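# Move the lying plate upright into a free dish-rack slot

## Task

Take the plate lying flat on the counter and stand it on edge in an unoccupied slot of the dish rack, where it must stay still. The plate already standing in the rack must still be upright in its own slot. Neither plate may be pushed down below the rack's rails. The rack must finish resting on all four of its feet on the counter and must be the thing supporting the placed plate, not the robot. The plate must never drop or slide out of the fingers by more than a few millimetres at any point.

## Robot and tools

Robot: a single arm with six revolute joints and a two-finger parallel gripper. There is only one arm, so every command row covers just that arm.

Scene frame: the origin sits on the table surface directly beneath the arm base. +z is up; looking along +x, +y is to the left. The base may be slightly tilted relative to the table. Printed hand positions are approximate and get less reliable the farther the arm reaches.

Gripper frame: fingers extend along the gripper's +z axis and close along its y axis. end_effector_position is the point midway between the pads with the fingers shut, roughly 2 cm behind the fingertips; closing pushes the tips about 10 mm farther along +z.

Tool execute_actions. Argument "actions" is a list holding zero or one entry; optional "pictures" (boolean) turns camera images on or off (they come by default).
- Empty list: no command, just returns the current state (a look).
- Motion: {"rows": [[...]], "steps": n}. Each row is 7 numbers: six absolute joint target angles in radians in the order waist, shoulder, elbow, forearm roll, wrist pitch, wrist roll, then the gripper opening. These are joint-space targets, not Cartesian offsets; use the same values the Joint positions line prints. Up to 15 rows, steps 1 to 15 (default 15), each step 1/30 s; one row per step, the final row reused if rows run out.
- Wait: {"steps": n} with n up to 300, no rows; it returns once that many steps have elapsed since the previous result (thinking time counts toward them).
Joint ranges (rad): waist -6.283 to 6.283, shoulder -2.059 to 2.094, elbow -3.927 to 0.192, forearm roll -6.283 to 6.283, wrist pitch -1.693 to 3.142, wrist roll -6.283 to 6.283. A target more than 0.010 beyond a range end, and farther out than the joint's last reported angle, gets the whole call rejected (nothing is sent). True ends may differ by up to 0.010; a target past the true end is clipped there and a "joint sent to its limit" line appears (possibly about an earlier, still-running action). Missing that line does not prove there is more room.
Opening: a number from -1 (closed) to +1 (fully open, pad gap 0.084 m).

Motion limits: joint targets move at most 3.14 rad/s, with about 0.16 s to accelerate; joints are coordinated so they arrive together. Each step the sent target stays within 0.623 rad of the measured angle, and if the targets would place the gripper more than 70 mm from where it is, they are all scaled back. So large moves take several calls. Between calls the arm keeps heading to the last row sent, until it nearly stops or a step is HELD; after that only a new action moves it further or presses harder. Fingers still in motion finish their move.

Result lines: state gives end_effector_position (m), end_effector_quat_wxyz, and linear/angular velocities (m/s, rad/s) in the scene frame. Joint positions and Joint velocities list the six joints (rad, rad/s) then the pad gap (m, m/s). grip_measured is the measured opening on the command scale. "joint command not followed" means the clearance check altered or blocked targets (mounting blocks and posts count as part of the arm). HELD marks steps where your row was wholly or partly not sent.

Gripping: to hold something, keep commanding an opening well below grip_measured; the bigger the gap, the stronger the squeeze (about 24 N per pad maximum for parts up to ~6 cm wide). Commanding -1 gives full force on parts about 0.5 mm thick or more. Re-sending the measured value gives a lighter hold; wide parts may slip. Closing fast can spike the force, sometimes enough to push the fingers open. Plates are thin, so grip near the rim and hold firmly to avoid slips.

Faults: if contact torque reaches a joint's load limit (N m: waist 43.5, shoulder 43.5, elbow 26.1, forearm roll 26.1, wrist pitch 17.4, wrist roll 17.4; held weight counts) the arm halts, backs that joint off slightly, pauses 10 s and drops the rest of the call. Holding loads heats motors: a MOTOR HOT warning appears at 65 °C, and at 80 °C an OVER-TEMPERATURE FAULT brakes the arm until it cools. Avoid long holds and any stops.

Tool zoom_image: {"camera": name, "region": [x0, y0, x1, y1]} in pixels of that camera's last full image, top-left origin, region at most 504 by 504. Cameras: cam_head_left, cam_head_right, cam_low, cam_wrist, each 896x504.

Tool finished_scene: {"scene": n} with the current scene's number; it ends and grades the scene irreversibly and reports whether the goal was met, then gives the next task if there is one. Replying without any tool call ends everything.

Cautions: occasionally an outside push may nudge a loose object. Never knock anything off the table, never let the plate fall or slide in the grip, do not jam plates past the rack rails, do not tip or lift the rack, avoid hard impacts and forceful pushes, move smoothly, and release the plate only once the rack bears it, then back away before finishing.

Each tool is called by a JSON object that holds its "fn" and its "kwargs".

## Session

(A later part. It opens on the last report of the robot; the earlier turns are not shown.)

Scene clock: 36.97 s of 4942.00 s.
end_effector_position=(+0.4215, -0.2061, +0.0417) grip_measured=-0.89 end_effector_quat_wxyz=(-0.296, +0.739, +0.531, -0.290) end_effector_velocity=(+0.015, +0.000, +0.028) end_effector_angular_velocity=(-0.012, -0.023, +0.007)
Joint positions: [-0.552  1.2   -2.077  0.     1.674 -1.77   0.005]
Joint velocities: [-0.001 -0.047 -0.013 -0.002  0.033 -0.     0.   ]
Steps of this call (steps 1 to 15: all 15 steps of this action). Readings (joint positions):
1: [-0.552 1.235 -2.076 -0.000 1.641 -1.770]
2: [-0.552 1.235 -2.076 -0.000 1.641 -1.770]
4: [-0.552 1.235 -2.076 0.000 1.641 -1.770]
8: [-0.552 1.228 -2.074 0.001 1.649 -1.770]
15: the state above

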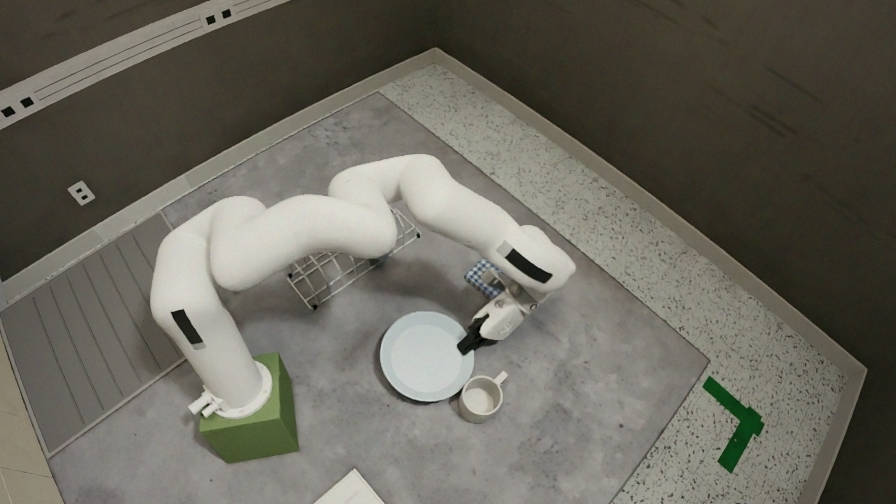

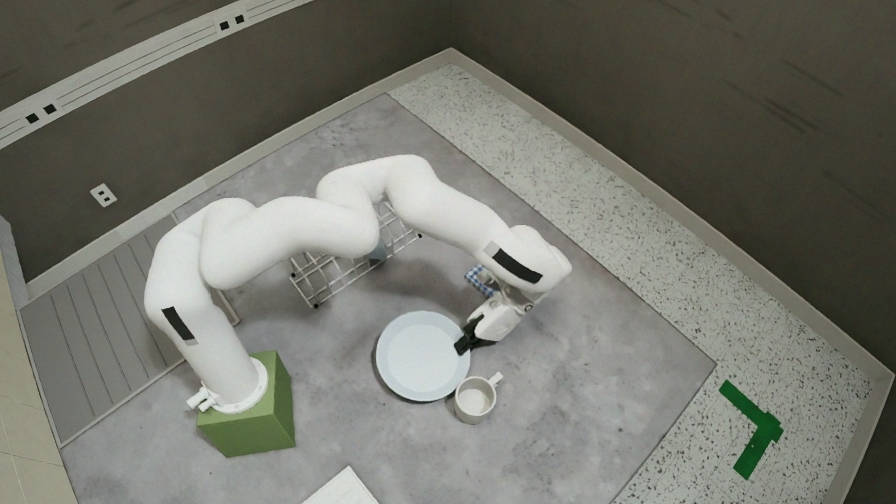

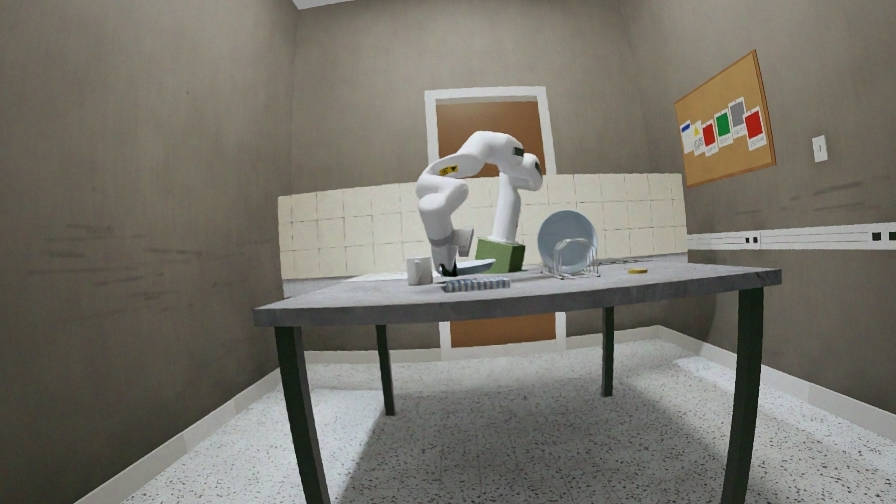

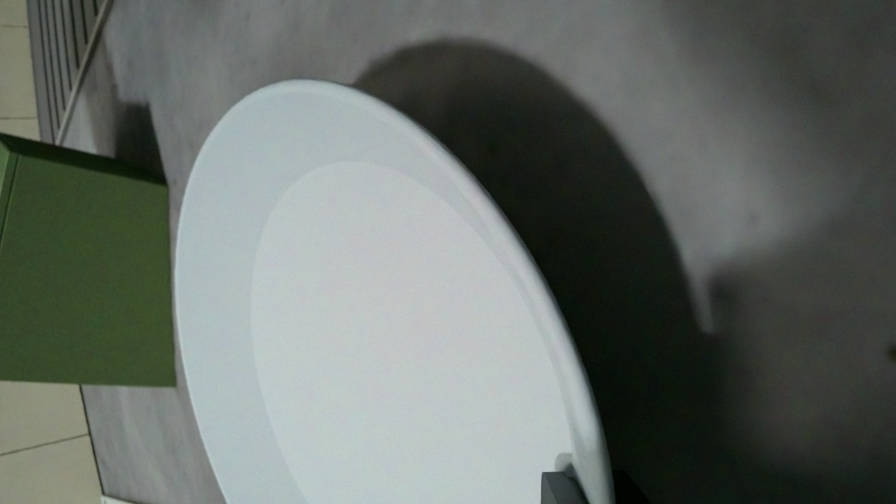

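{"fn": "execute_actions", "kwargs": {"actions": [{"rows":[[-0.552,1.19,-2.076,0,1.686,-1.77,-1],[-0.552,1.178,-2.076,0,1.698,-1.77,-1],[-0.552,1.164,-2.076,0,1.712,-1.77,-1],[-0.552,1.148,-2.076,0,1.728,-1.77,-1],[-0.552,1.13,-2.076,0,1.746,-1.77,-1],[-0.552,1.11,-2.076,0,1.766,-1.77,-1],[-0.552,1.09,-2.076,0,1.78,-1.77,-1],[-0.552,1.07,-2.076,0,1.79,-1.77,-1],[-0.552,1.05,-2.076,0,1.8,-1.77,-1],[-0.552,1.03,-2.076,0,1.8,-1.77,-1],[-0.552,1.01,-2.076,0,1.8,-1.77,-1],[-0.552,0.99,-2.076,0,1.8,-1.77,-1],[-0.552,0.965,-2.076,0,1.8,-1.77,-1],[-0.552,0.94,-2.076,0,1.8,-1.77,-1],[-0.552,0.91,-2.076,0,1.8,-1.77,-1]]}], "pictures": false}}

{"fn": "execute_actions", "kwargs": {"actions": [{"rows":[[-0.552,0.88,-2.06,0,1.78,-1.76,-1],[-0.552,0.85,-2.04,0,1.75,-1.75,-1],[-0.552,0.82,-2.01,0,1.71,-1.73,-1],[-0.552,0.79,-1.98,0,1.67,-1.71,-1],[-0.552,0.76,-1.95,0,1.63,-1.69,-1],[-0.552,0.73,-1.92,0,1.59,-1.67,-1],[-0.552,0.7,-1.89,0,1.55,-1.65,-1],[-0.552,0.67,-1.86,0,1.51,-1.63,-1],[-0.552,0.64,-1.83,0,1.47,-1.61,-1],[-0.552,0.61,-1.8,0,1.43,-1.59,-1],[-0.552,0.58,-1.77,0,1.39,-1.57,-1],[-0.552,0.55,-1.74,0,1.35,-1.55,-1],[-0.552,0.52,-1.71,0,1.31,-1.53,-1],[-0.552,0.49,-1.68,0,1.27,-1.51,-1],[-0.552,0.46,-1.65,0,1.23,-1.49,-1]]}], "pictures": false}}

{"fn": "execute_actions", "kwargs": {"actions": [{"rows":[[-0.55,0.43,-1.62,0,1.19,-1.47,-1],[-0.54,0.4,-1.59,0,1.15,-1.45,-1],[-0.53,0.37,-1.56,0,1.11,-1.43,-1],[-0.52,0.34,-1.53,0,1.07,-1.41,-1],[-0.505,0.31,-1.5,0,1.03,-1.39,-1],[-0.49,0.28,-1.47,0,0.99,-1.37,-1],[-0.47,0.25,-1.44,0,0.95,-1.35,-1],[-0.45,0.22,-1.41,0,0.91,-1.33,-1],[-0.43,0.19,-1.38,0,0.87,-1.31,-1],[-0.41,0.16,-1.35,0,0.83,-1.29,-1],[-0.39,0.13,-1.32,0,0.79,-1.27,-1],[-0.37,0.1,-1.29,0,0.75,-1.25,-1],[-0.35,0.07,-1.26,0,0.71,-1.23,-1],[-0.33,0.04,-1.23,0,0.67,-1.21,-1],[-0.31,0.01,-1.2,0,0.63,-1.19,-1]]}], "pictures": false}}

{"fn": "execute_actions", "kwargs": {"actions": [{"rows":[[-0.29,-0.015,-1.17,0,0.59,-1.165,-1],[-0.27,-0.04,-1.14,0,0.55,-1.14,-1],[-0.25,-0.065,-1.11,0,0.51,-1.115,-1],[-0.23,-0.09,-1.08,0,0.47,-1.09,-1],[-0.21,-0.115,-1.05,0,0.43,-1.065,-1],[-0.19,-0.14,-1.02,0,0.39,-1.04,-1],[-0.17,-0.165,-0.99,0,0.35,-1.015,-1],[-0.15,-0.19,-0.96,0,0.31,-0.99,-1],[-0.13,-0.21,-0.93,0,0.27,-0.965,-1],[-0.11,-0.23,-0.9,0,0.23,-0.94,-1],[-0.09,-0.25,-0.87,0,0.19,-0.915,-1],[-0.07,-0.27,-0.84,0,0.155,-0.89,-1],[-0.05,-0.29,-0.81,0,0.12,-0.87,-1],[-0.03,-0.31,-0.78,0,0.085,-0.85,-1],[-0.01,-0.323,-0.75,0,0.055,-0.831,-1]]}], "pictures": false}}

{"fn": "execute_actions", "kwargs": {"actions": [{"rows":[[0.01,-0.323,-0.74,0,0.045,-0.831,-1],[0.03,-0.323,-0.73,0,0.035,-0.831,-1],[0.05,-0.323,-0.72,0,0.025,-0.831,-1],[0.07,-0.323,-0.71,0,0.015,-0.831,-1],[0.09,-0.323,-0.7,0,0.005,-0.831,-1],[0.105,-0.323,-0.69,0,-0.005,-0.831,-1],[0.12,-0.323,-0.68,0,-0.015,-0.831,-1],[0.135,-0.323,-0.67,0,-0.025,-0.831,-1],[0.145,-0.323,-0.66,0,-0.035,-0.831,-1],[0.155,-0.323,-0.65,0,-0.045,-0.831,-1],[0.165,-0.323,-0.64,0,-0.055,-0.831,-1],[0.17,-0.323,-0.63,0,-0.065,-0.831,-1],[0.175,-0.323,-0.62,0,-0.075,-0.831,-1],[0.18,-0.323,-0.61,0,-0.085,-0.831,-1],[0.18,-0.323,-0.6,0,-0.095,-0.831,-1]]}]}}

Scene clock: 67.13 s of 4942.00 s.
end_effector_position=(+0.4655, -0.1908, +0.1590) grip_measured=-0.89 end_effector_quat_wxyz=(-0.257, +0.749, +0.546, -0.272) end_effector_velocity=(+0.159, +0.022, +0.308) end_effector_angular_velocity=(-0.235, -0.547, +0.159)
Joint positions: [-0.552  0.979 -2.076 -0.     1.8   -1.77   0.005]
Joint velocities: [-0.    -0.654  0.028  0.002  0.009 -0.     0.001]
Steps of this call (steps 1 to 15: the robot went on to your last target; steps 16 to 100: nothing new was sent; then 26.33 s passed at rest; steps 101 to 115: all 15 steps of this action). Readings (joint positions):
101: [-0.552 1.200 -2.076 0.000 1.676 -1.770]
102: [-0.552 1.198 -2.075 -0.000 1.679 -1.770]
104: [-0.552 1.184 -2.073 0.000 1.696 -1.770]
108: [-0.552 1.120 -2.076 0.000 1.755 -1.770]
115: the state above

Scene clock: 67.63 s of 4942.00 s.
end_effector_position=(+0.5473, -0.1952, +0.2649) grip_measured=-0.89 end_effector_quat_wxyz=(-0.006, +0.837, +0.523, -0.161) end_effector_velocity=(+0.143, +0.001, +0.217) end_effector_angular_velocity=(-0.633, -1.175, -0.247)
Joint positions: [-0.552  0.552 -1.741 -0.     1.353 -1.551  0.005]
Joint velocities: [-0.001 -0.909  0.88  -0.    -1.191  0.595 -0.   ]
Steps of this call (steps 1 to 15: all 15 steps of this action). Readings (joint positions):
1: [-0.552 0.956 -2.075 0.000 1.800 -1.770]
2: [-0.552 0.931 -2.073 0.000 1.797 -1.769]
4: [-0.552 0.872 -2.053 -0.000 1.764 -1.755]
8: [-0.552 0.758 -1.950 -0.000 1.629 -1.689]
15: the state above

Scene clock: 68.13 s of 4942.00 s.
end_effector_position=(+0.6230, -0.0765, +0.3600) grip_measured=-0.89 end_effector_quat_wxyz=(+0.212, +0.838, +0.500, +0.048) end_effector_velocity=(+0.097, +0.407, +0.184) end_effector_angular_velocity=(-0.004, -1.173, +0.334)
Joint positions: [-0.37   0.102 -1.292  0.     0.753 -1.251  0.005]
Joint velocities: [ 0.594 -0.899  0.899 -0.002 -1.192  0.596 -0.   ]
Steps of this call (steps 1 to 15: all 15 steps of this action). Readings (joint positions):
1: [-0.552 0.522 -1.712 -0.000 1.313 -1.531]
2: [-0.552 0.492 -1.682 -0.000 1.273 -1.511]
4: [-0.549 0.432 -1.622 -0.000 1.193 -1.471]
8: [-0.504 0.312 -1.502 -0.000 1.033 -1.391]
15: the state above

Scene clock: 68.63 s of 4942.00 s.
end_effector_position=(+0.6094, +0.1179, +0.4148) grip_measured=-0.89 end_effector_quat_wxyz=(+0.246, +0.787, +0.468, +0.318) end_effector_velocity=(-0.157, +0.345, +0.004) end_effector_angular_velocity=(+0.635, -0.663, +0.303)
Joint positions: [-0.07  -0.269 -0.841 -0.     0.157 -0.894  0.005]
Joint velocities: [ 0.614 -0.604  0.935 -0.    -1.095  0.675  0.   ]
Steps of this call (steps 1 to 15: all 15 steps of this action). Readings (joint positions):
1: [-0.350 0.072 -1.262 0.000 0.713 -1.231]
2: [-0.330 0.043 -1.232 0.000 0.673 -1.211]
4: [-0.291 -0.013 -1.173 -0.000 0.593 -1.165]
8: [-0.211 -0.113 -1.051 -0.000 0.433 -1.067]
15: the state above

Scene clock: 69.13 s of 4942.00 s.
end_effector_position=(+0.5500, +0.2321, +0.3545) grip_measured=-0.89 end_effector_quat_wxyz=(+0.178, +0.744, +0.530, +0.365) end_effector_velocity=(-0.077, +0.042, -0.099) end_effector_angular_velocity=(+0.021, +0.032, +0.145)
Joint positions: [ 0.172 -0.322 -0.624 -0.    -0.071 -0.831  0.005]
Joint velocities: [ 0.15  -0.004  0.302  0.001 -0.3    0.    -0.   ]
Steps of this call (steps 1 to 15: all 15 steps of this action). Readings (joint positions):
1: [-0.050 -0.289 -0.810 -0.000 0.122 -0.872]
2: [-0.028 -0.305 -0.781 -0.000 0.090 -0.854]
4: [0.016 -0.321 -0.741 -0.000 0.048 -0.836]
8: [0.095 -0.321 -0.695 -0.000 0.002 -0.831]
15: the state above

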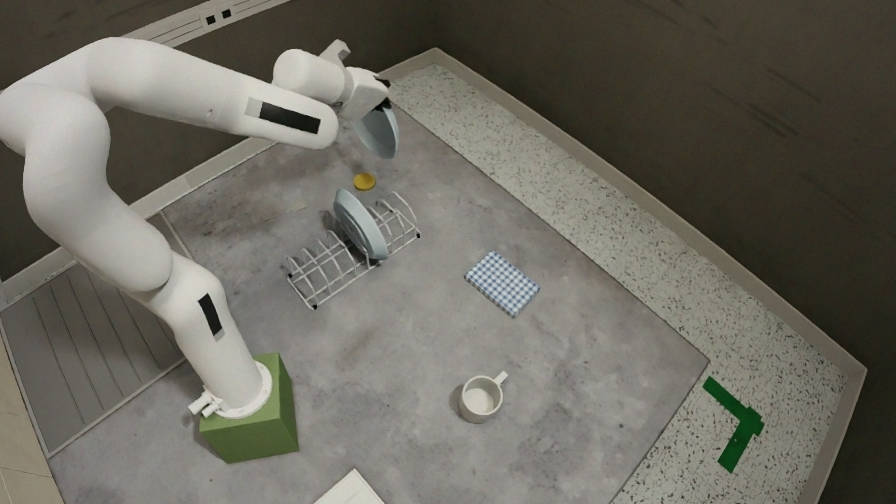

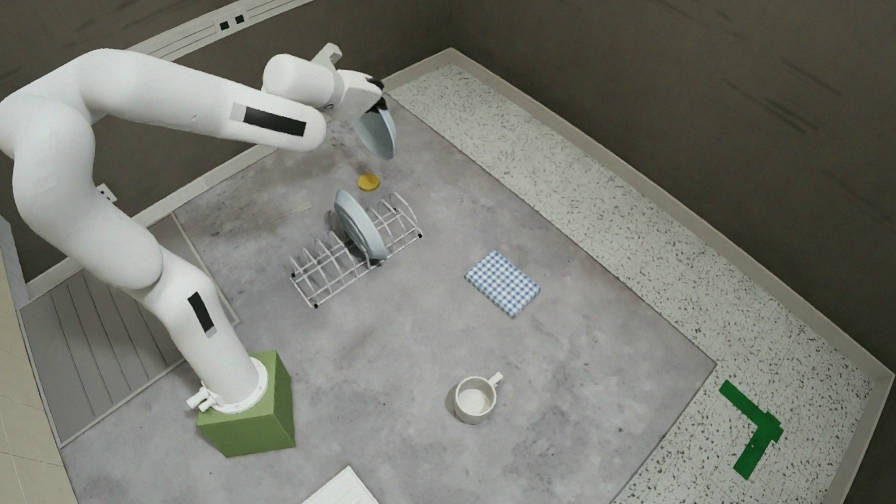

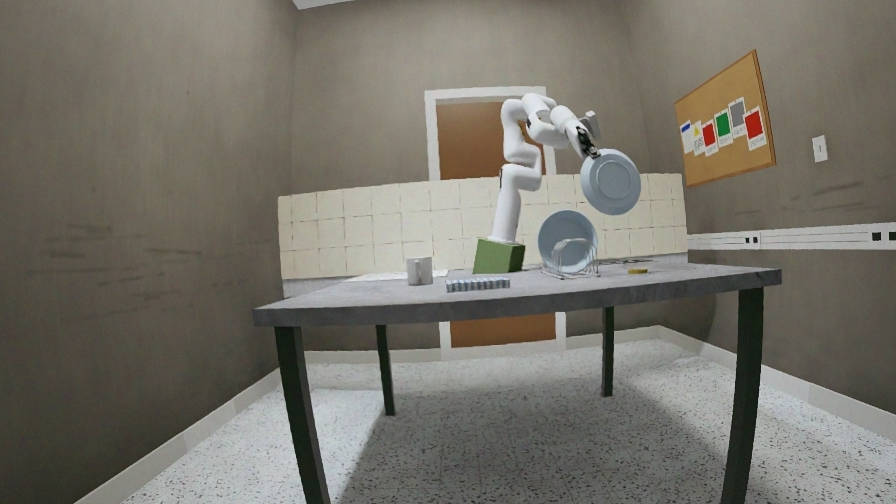

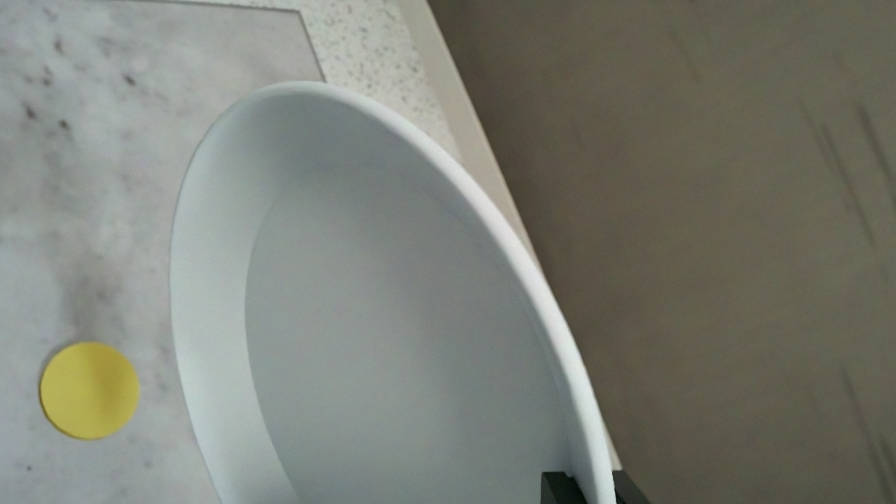

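{"fn": "execute_actions", "kwargs": {"actions": [{"rows":[[0.172,-0.328,-0.588,0,-0.099,-0.845,-1],[0.162,-0.333,-0.574,0,-0.104,-0.86,-1],[0.152,-0.338,-0.56,0,-0.108,-0.875,-1],[0.142,-0.344,-0.546,0,-0.113,-0.89,-1],[0.132,-0.349,-0.532,0,-0.117,-0.905,-1],[0.122,-0.354,-0.518,0,-0.122,-0.92,-1],[0.112,-0.359,-0.504,0,-0.126,-0.935,-1],[0.102,-0.365,-0.49,0,-0.131,-0.95,-1],[0.092,-0.37,-0.476,0,-0.135,-0.965,-1],[0.082,-0.375,-0.462,0,-0.14,-0.98,-1],[0.072,-0.38,-0.448,0,-0.144,-0.995,-1],[0.062,-0.386,-0.434,0,-0.149,-1.01,-1],[0.052,-0.391,-0.419,0,-0.154,-1.025,-1],[0.042,-0.396,-0.404,0,-0.158,-1.038,-1],[0.033,-0.401,-0.389,0,-0.163,-1.05,-1]]}], "pictures": false}}

{"fn": "execute_actions", "kwargs": {"actions": [{"steps":15}]}}

{"fn": "zoom_image", "kwargs": {"camera": "cam_head_left", "region": [320, 110, 450, 270]}}

{"fn": "zoom_image", "kwargs": {"camera": "cam_low", "region": [510, 150, 650, 290]}}

Scene clock: 79.57 s of 4942.00 s.
end_effector_position=(+0.5167, +0.1528, +0.3181) grip_measured=-0.89 end_effector_quat_wxyz=(+0.235, +0.728, +0.561, +0.317) end_effector_velocity=(-0.088, -0.188, -0.076) end_effector_angular_velocity=(-0.371, +0.059, -0.025)
Joint positions: [ 0.057 -0.388 -0.426  0.    -0.151 -1.017  0.005]
Joint velocities: [-0.297 -0.157  0.434 -0.    -0.138 -0.419  0.   ]
Steps of this call (steps 1 to 30: the robot went on to your last target; steps 31 to 120: nothing new was sent; then 5.93 s passed at rest; steps 121 to 135: all 15 steps of this action). Readings (joint positions):
121: [0.180 -0.323 -0.600 -0.000 -0.095 -0.831]
122: [0.178 -0.324 -0.597 -0.000 -0.097 -0.836]
124: [0.165 -0.332 -0.580 -0.000 -0.103 -0.856]
128: [0.127 -0.351 -0.524 0.000 -0.119 -0.913]
135: the state above

Scene clock: 80.07 s of 4942.00 s.
end_effector_position=(+0.5087, +0.1376, +0.3110) grip_measured=-0.89 end_effector_quat_wxyz=(+0.244, +0.726, +0.566, +0.306) end_effector_velocity=(-0.000, -0.000, -0.001) end_effector_angular_velocity=(-0.002, +0.001, +0.000)
Joint positions: [ 0.033 -0.401 -0.389 -0.    -0.163 -1.05   0.005]
Joint velocities: [-0.001 -0.     0.001 -0.001  0.    -0.001  0.   ]
Steps of this call (steps 1 to 15: the robot went on to your last target). Readings (joint positions):
1: [0.047 -0.394 -0.412 0.000 -0.156 -1.030]
2: [0.039 -0.398 -0.399 0.000 -0.159 -1.040]
4: [0.034 -0.400 -0.388 0.000 -0.161 -1.048]
8: [0.033 -0.401 -0.391 -0.000 -0.163 -1.050]
15: the state above

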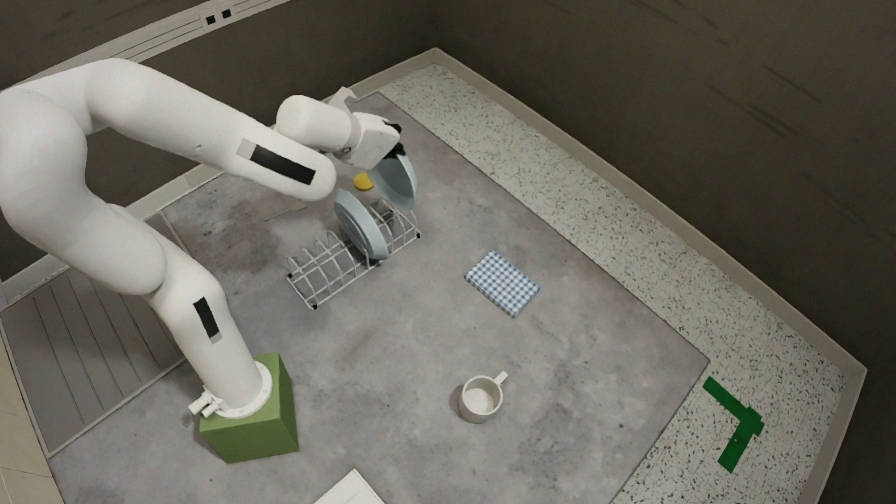

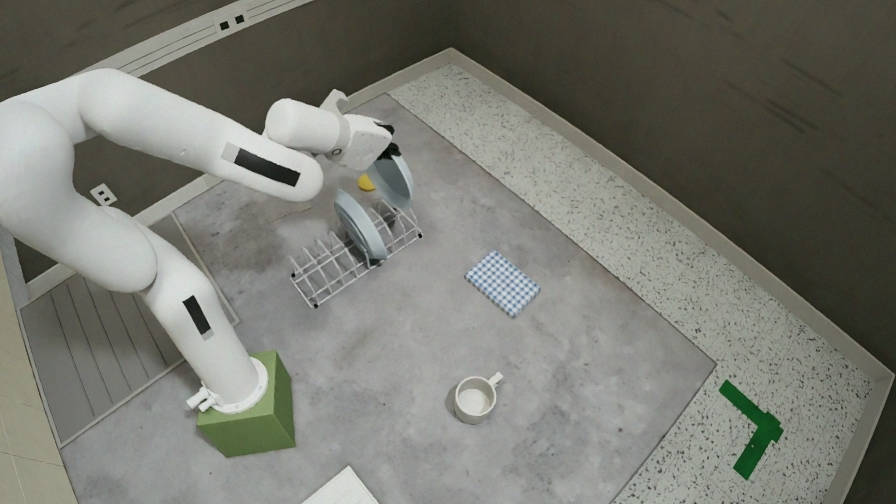

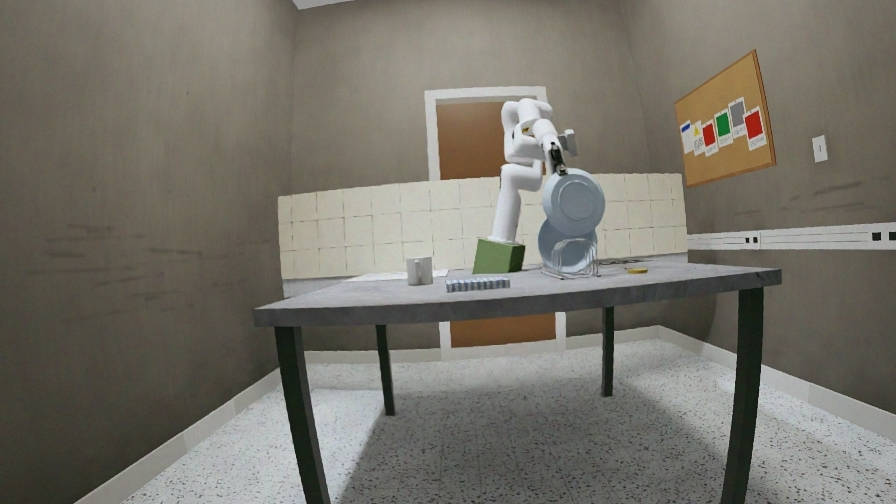

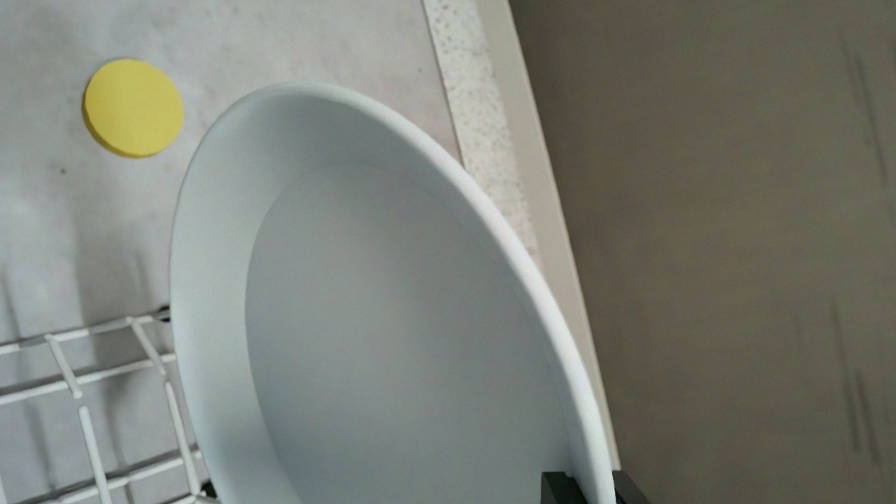

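Region (320, 110, 450, 270) of cam_head_left's 896x504 image, scaled by 3.150, with more detail than that image has; it fills the left 410 columns of this view, and the rest is white.

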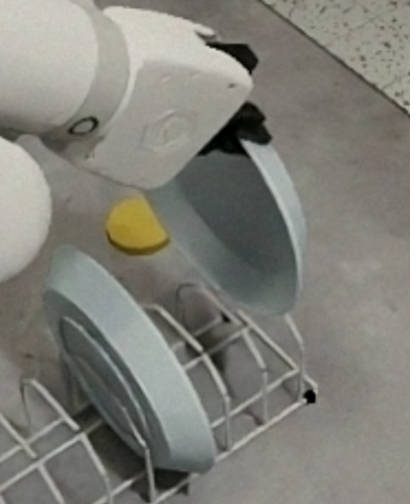

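Region (510, 150, 650, 290) of cam_low's 896x504 image, scaled by 3.600, with more detail than that image has.

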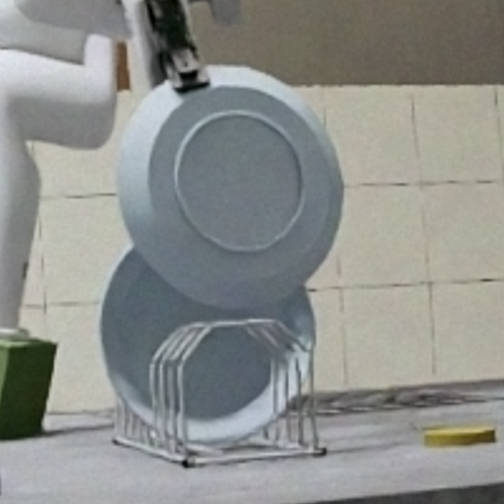

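{"fn": "execute_actions", "kwargs": {"actions": [{"rows":[[0.038,-0.39,-0.388,0,-0.175,-1.043],[0.042,-0.38,-0.387,0,-0.186,-1.037],[0.046,-0.37,-0.386,0,-0.197,-1.031],[0.05,-0.36,-0.385,0,-0.208,-1.026],[0.053,-0.35,-0.384,0,-0.219,-1.022],[0.056,-0.34,-0.383,0,-0.23,-1.018],[0.058,-0.33,-0.382,0,-0.241,-1.015]],"steps":15}]}}


{"fn": "execute_actions", "kwargs": {"actions": [{"rows":[[0.038,-0.39,-0.388,0,-0.175,-1.043,-1],[0.042,-0.38,-0.387,0,-0.186,-1.037,-1],[0.046,-0.37,-0.386,0,-0.197,-1.031,-1],[0.05,-0.36,-0.385,0,-0.208,-1.026,-1],[0.053,-0.35,-0.384,0,-0.219,-1.022,-1],[0.056,-0.34,-0.383,0,-0.23,-1.018,-1],[0.058,-0.33,-0.382,0,-0.241,-1.015,-1]],"steps":15}]}}

{"fn": "zoom_image", "kwargs": {"camera": "cam_head_left", "region": [300,90,480,280]}}

{"fn": "zoom_image", "kwargs": {"camera": "cam_low", "region": [490,130,670,290]}}

Scene clock: 89.07 s of 4942.00 s.
end_effector_position=(+0.5085, +0.1456, +0.2894) grip_measured=-0.89 end_effector_quat_wxyz=(+0.232, +0.730, +0.562, +0.312) end_effector_velocity=(+0.001, +0.001, +0.003) end_effector_angular_velocity=(+0.001, -0.007, +0.002)
Joint positions: [ 0.058 -0.33  -0.382  0.    -0.241 -1.015  0.005]
Joint velocities: [-0.001 -0.004 -0.002 -0.001 -0.001  0.    -0.   ]
Steps of this call (steps 1 to 15: the robot went on to your last target; steps 16 to 100: nothing new was sent; then 5.17 s passed at rest; steps 101 to 115: all 15 steps of this action). Readings (joint positions):
101: [0.033 -0.401 -0.389 0.000 -0.163 -1.050]
102: [0.034 -0.398 -0.389 0.000 -0.167 -1.048]
104: [0.041 -0.384 -0.389 0.000 -0.184 -1.039]
108: [0.054 -0.344 -0.385 0.000 -0.226 -1.020]
115: the state above

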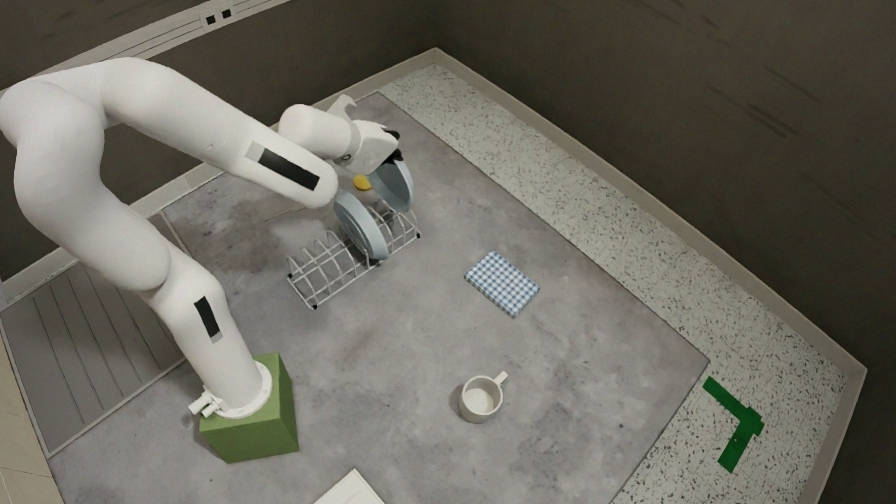

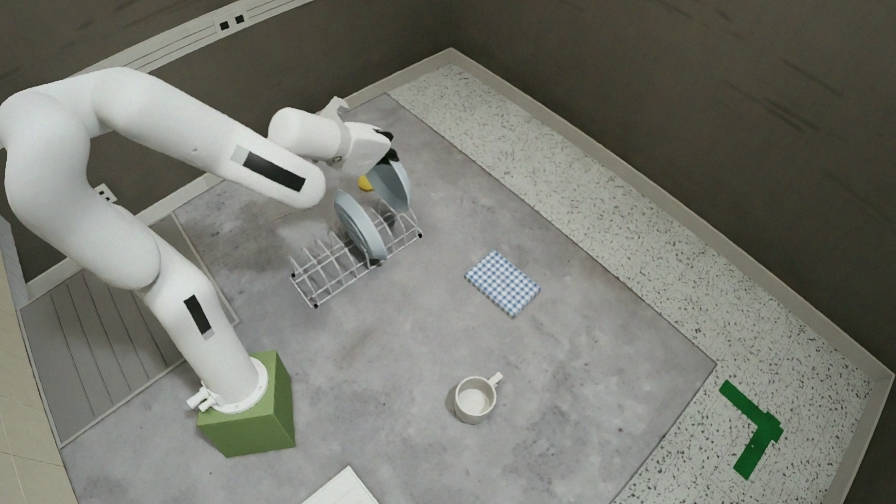

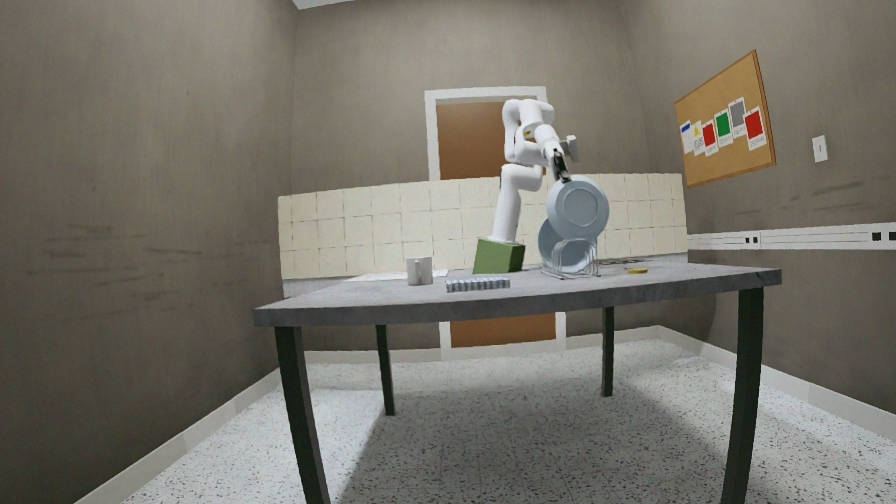

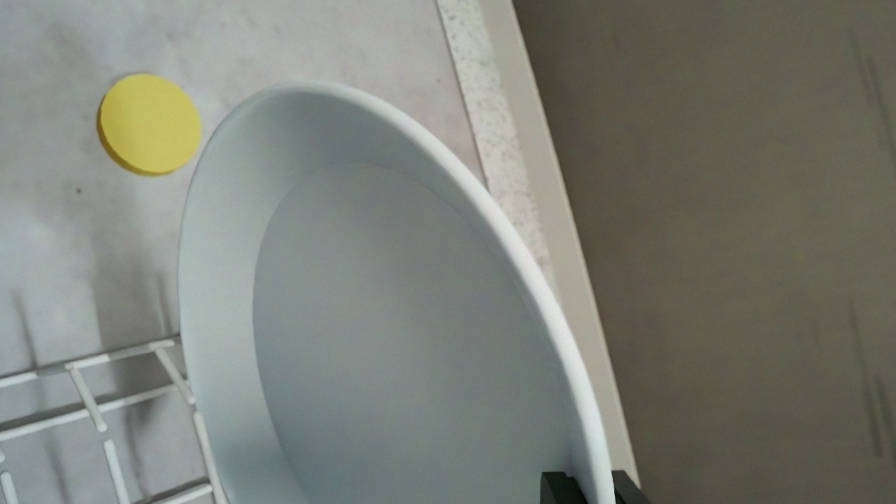

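Region (300, 90, 480, 280) of cam_head_left's 896x504 image, scaled by 2.653, with more detail than that image has; it fills the left 477 columns of this view, and the rest is white.

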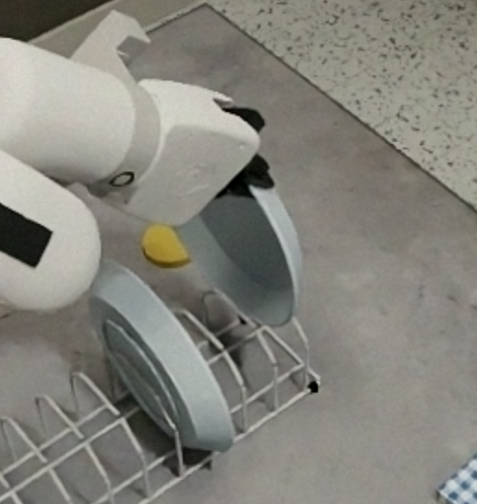

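Region (490, 130, 670, 290) of cam_low's 896x504 image, scaled by 2.800, with more detail than that image has.

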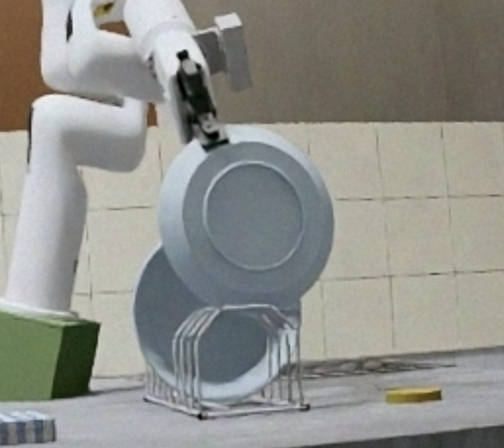

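{"fn": "execute_actions", "kwargs": {"actions": [{"rows":[[0.059,-0.323,-0.381,0,-0.249,-1.014,-1],[0.060,-0.316,-0.381,0,-0.256,-1.012,-1],[0.061,-0.309,-0.38,0,-0.264,-1.011,-1],[0.062,-0.302,-0.379,0,-0.272,-1.009,-1],[0.063,-0.295,-0.379,0,-0.279,-1.008,-1],[0.064,-0.288,-0.378,0,-0.287,-1.006,-1],[0.065,-0.281,-0.377,0,-0.295,-1.005,-1],[0.066,-0.274,-0.377,0,-0.302,-1.003,-1],[0.067,-0.267,-0.376,0,-0.31,-1.002,-1]],"steps":15}]}}

{"fn": "zoom_image", "kwargs": {"camera": "cam_head_left", "region": [340,160,440,260]}}

{"fn": "zoom_image", "kwargs": {"camera": "cam_low", "region": [520,190,630,290]}}

Scene clock: 92.13 s of 4942.00 s.
end_effector_position=(+0.5081, +0.1465, +0.2712) grip_measured=-0.89 end_effector_quat_wxyz=(+0.227, +0.732, +0.561, +0.313) end_effector_velocity=(-0.000, +0.001, +0.000) end_effector_angular_velocity=(-0.001, -0.002, +0.003)
Joint positions: [ 0.067 -0.267 -0.376 -0.    -0.309 -1.002  0.005]
Joint velocities: [ 0.001 -0.001  0.001 -0.002 -0.002 -0.    -0.   ]
Steps of this call (steps 1 to 15: the robot went on to your last target; steps 16 to 77: nothing new was sent; steps 78 to 92: all 15 steps of this action). Readings (joint positions):
78: [0.058 -0.330 -0.382 0.000 -0.241 -1.015]
79: [0.058 -0.328 -0.382 0.000 -0.244 -1.015]
81: [0.060 -0.318 -0.382 0.000 -0.255 -1.012]
85: [0.064 -0.290 -0.378 0.000 -0.285 -1.007]
92: the state above

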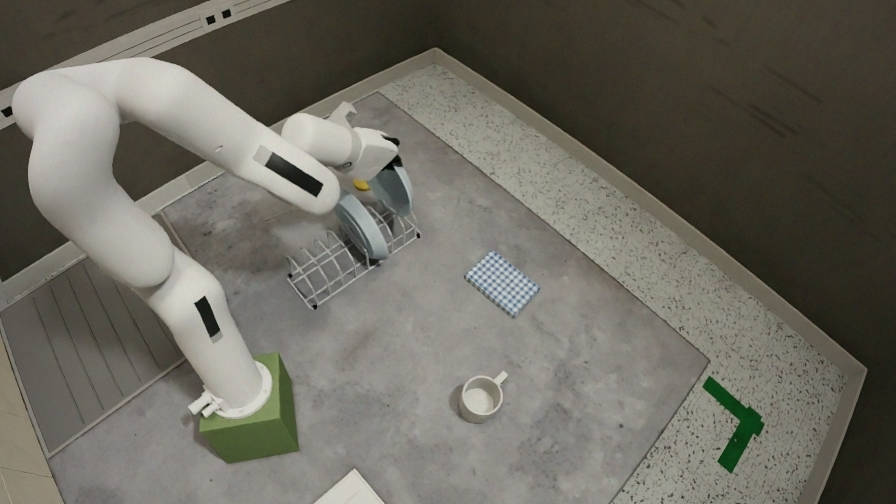

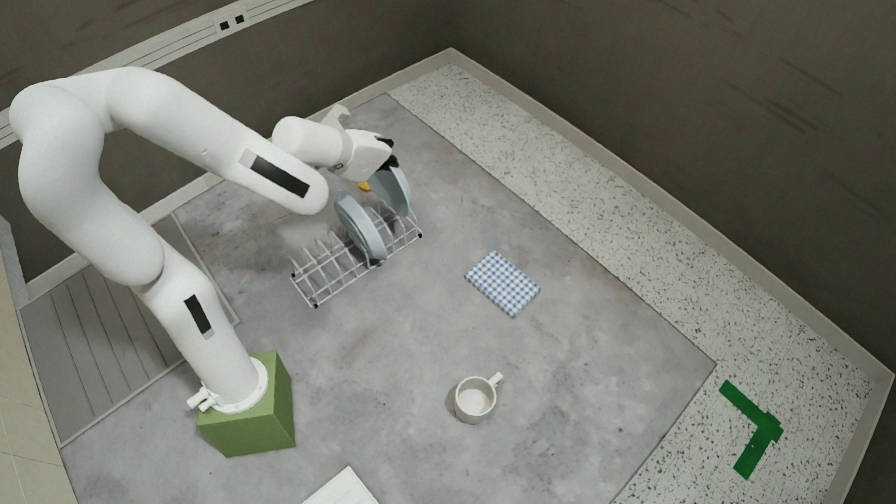

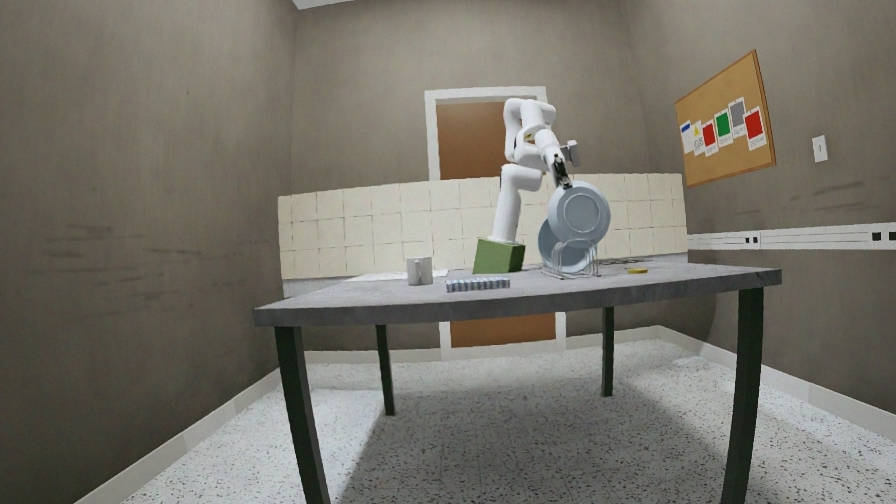

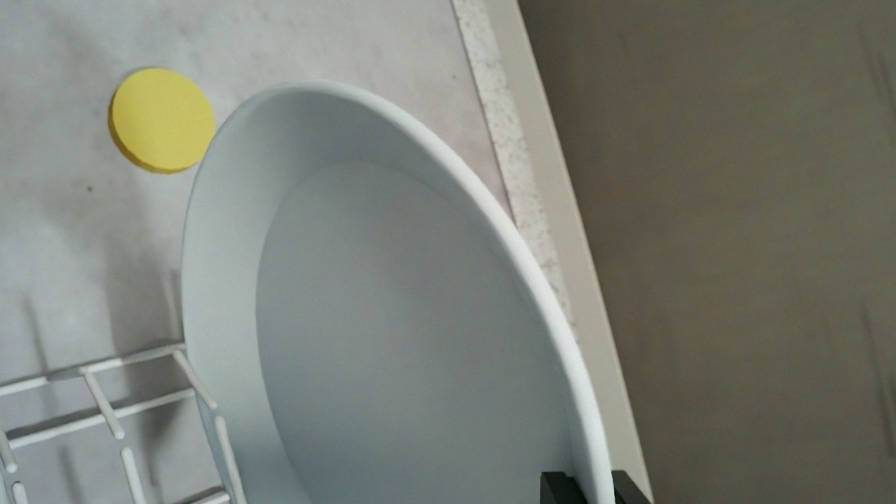

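Region (340, 160, 440, 260) of cam_head_left's 896x504 image, scaled by 5.040, with more detail than that image has.

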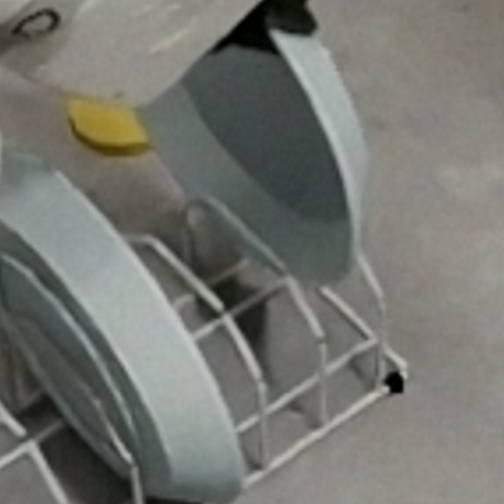

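Region (520, 190, 630, 290) of cam_low's 896x504 image, scaled by 4.582, with more detail than that image has; it fills the top 458 rows of this view, and the rest is white.

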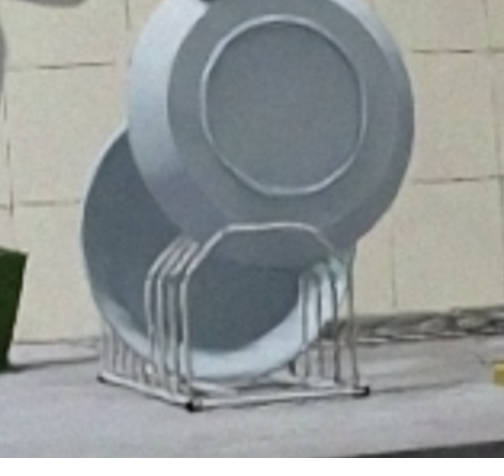

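{"fn": "execute_actions", "kwargs": {"actions": [{"rows":[[0.068,-0.259,-0.375,0,-0.319,-1.001,-1],[0.069,-0.251,-0.374,0,-0.328,-1.0,-1],[0.07,-0.243,-0.374,0,-0.336,-0.999,-1],[0.07,-0.235,-0.373,0,-0.345,-0.998,-1],[0.071,-0.227,-0.372,0,-0.354,-0.997,-1],[0.072,-0.219,-0.372,0,-0.362,-0.996,-1],[0.073,-0.211,-0.371,0,-0.371,-0.994,-1],[0.074,-0.203,-0.37,0,-0.38,-0.993,-1],[0.075,-0.195,-0.37,0,-0.388,-0.992,-1],[0.076,-0.187,-0.371,0,-0.395,-0.991,-1],[0.076,-0.179,-0.371,0,-0.403,-0.99,-1],[0.077,-0.171,-0.372,0,-0.41,-0.989,-1],[0.078,-0.163,-0.372,0,-0.418,-0.988,-1],[0.079,-0.155,-0.373,0,-0.425,-0.987,-1]],"steps":15}], "pictures": false}}

{"fn": "execute_actions", "kwargs": {"actions": [{"rows":[[0.079,-0.149,-0.373,0,-0.431,-0.986,-1],[0.08,-0.143,-0.374,0,-0.436,-0.985,-1],[0.081,-0.137,-0.374,0,-0.442,-0.984,-1],[0.081,-0.131,-0.374,0,-0.448,-0.984,-1],[0.082,-0.125,-0.375,0,-0.453,-0.983,-1],[0.082,-0.119,-0.375,0,-0.459,-0.982,-1],[0.083,-0.113,-0.376,0,-0.464,-0.981,-1],[0.083,-0.107,-0.376,0,-0.47,-0.981,-1],[0.084,-0.101,-0.377,0,-0.475,-0.98,-1],[0.084,-0.095,-0.377,0,-0.481,-0.979,-1],[0.085,-0.089,-0.378,0,-0.486,-0.978,-1]],"steps":15}]}}

{"fn": "zoom_image", "kwargs": {"camera": "cam_head_left", "region": [300,120,450,270]}}

{"fn": "zoom_image", "kwargs": {"camera": "cam_low", "region": [510,150,650,290]}}

Scene clock: 97.90 s of 4942.00 s.
end_effector_position=(+0.5075, +0.1464, +0.2447) grip_measured=-0.88 end_effector_quat_wxyz=(+0.222, +0.734, +0.559, +0.316) end_effector_velocity=(+0.002, +0.003, -0.054) end_effector_angular_velocity=(+0.021, +0.011, +0.005)
Joint positions: [ 0.078 -0.166 -0.372  0.    -0.415 -0.988  0.005]
Joint velocities: [ 0.026  0.222 -0.02   0.001 -0.197  0.026 -0.   ]
Steps of this call (steps 1 to 15: the robot went on to your last target; steps 16 to 100: nothing new was sent; then 1.93 s passed at rest; steps 101 to 115: all 15 steps of this action). Readings (joint positions):
101: [0.067 -0.267 -0.376 0.000 -0.310 -1.002]
102: [0.067 -0.265 -0.376 0.000 -0.314 -1.002]
104: [0.069 -0.254 -0.376 0.000 -0.327 -1.000]
108: [0.071 -0.222 -0.372 0.000 -0.360 -0.996]
115: the state above

Scene clock: 98.40 s of 4942.00 s.
end_effector_position=(+0.5077, +0.1465, +0.2261) grip_measured=-0.88 end_effector_quat_wxyz=(+0.219, +0.735, +0.558, +0.317) end_effector_velocity=(+0.002, +0.001, +0.001) end_effector_angular_velocity=(+0.005, -0.011, +0.002)
Joint positions: [ 0.085 -0.089 -0.378  0.    -0.485 -0.978  0.005]
Joint velocities: [ 0.002  0.012 -0.005  0.    -0.02   0.003 -0.   ]
Steps of this call (steps 1 to 15: all 15 steps of this action). Readings (joint positions):
1: [0.078 -0.159 -0.372 -0.000 -0.420 -0.988]
2: [0.079 -0.155 -0.373 -0.000 -0.425 -0.987]
4: [0.080 -0.145 -0.374 0.000 -0.435 -0.985]
8: [0.082 -0.121 -0.375 0.000 -0.457 -0.982]
15: the state above

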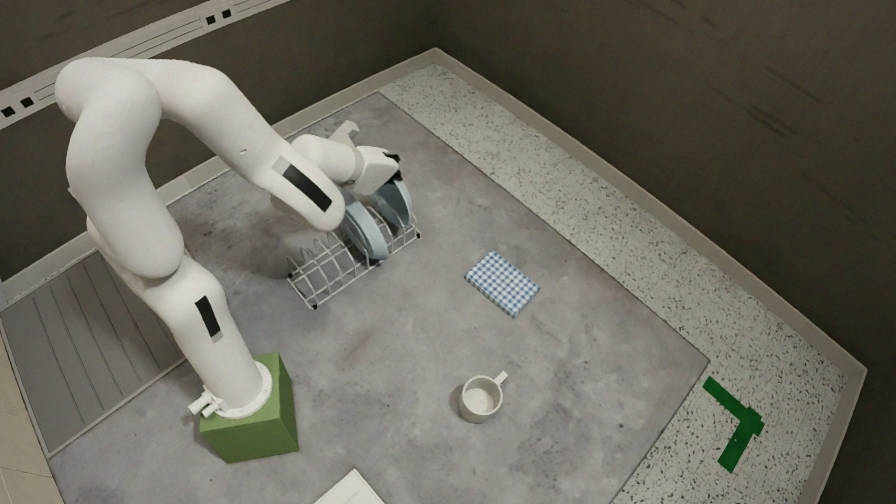

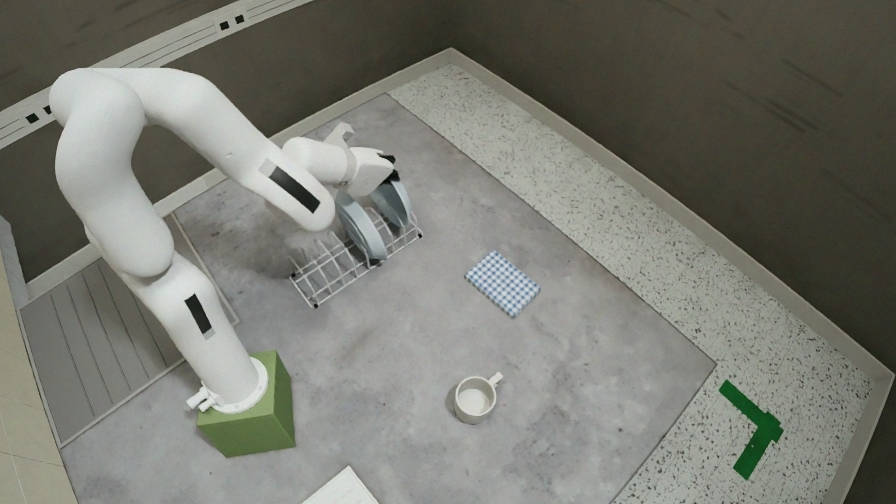

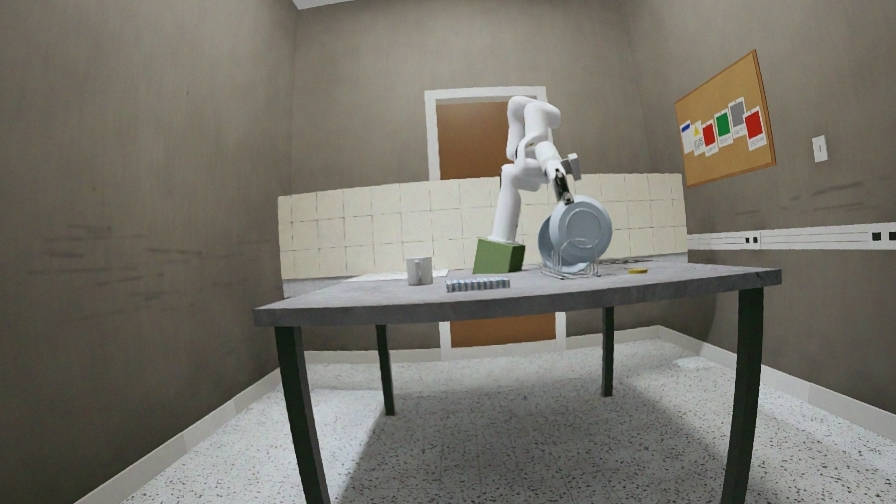

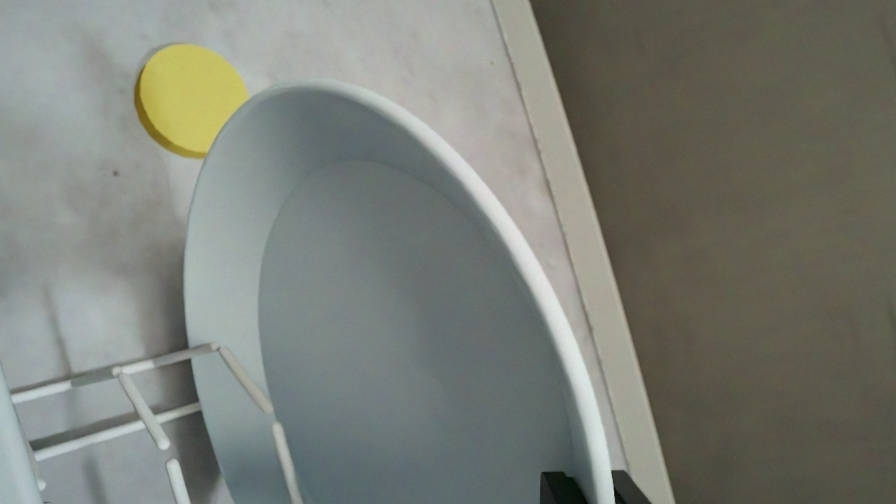

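Region (300, 120, 450, 270) of cam_head_left's 896x504 image, scaled by 3.360, with more detail than that image has.

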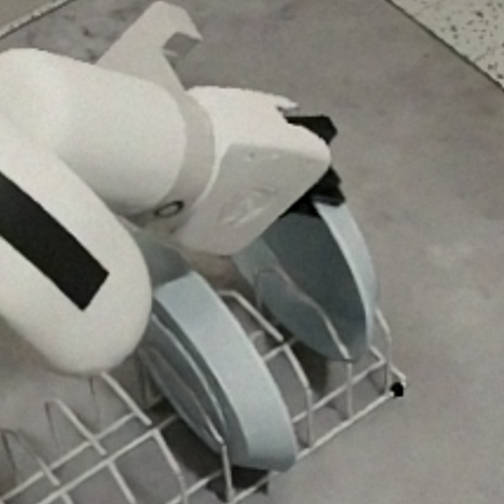

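Region (510, 150, 650, 290) of cam_low's 896x504 image, scaled by 3.600, with more detail than that image has.

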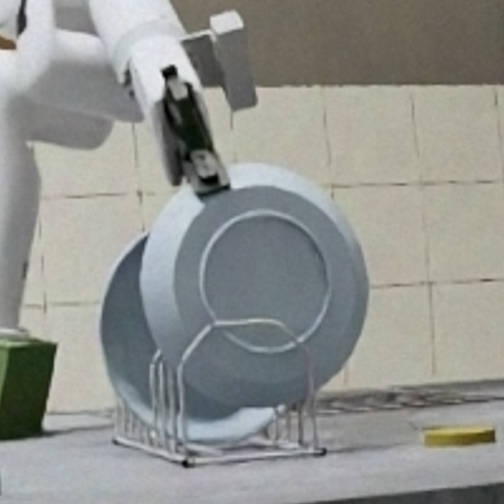

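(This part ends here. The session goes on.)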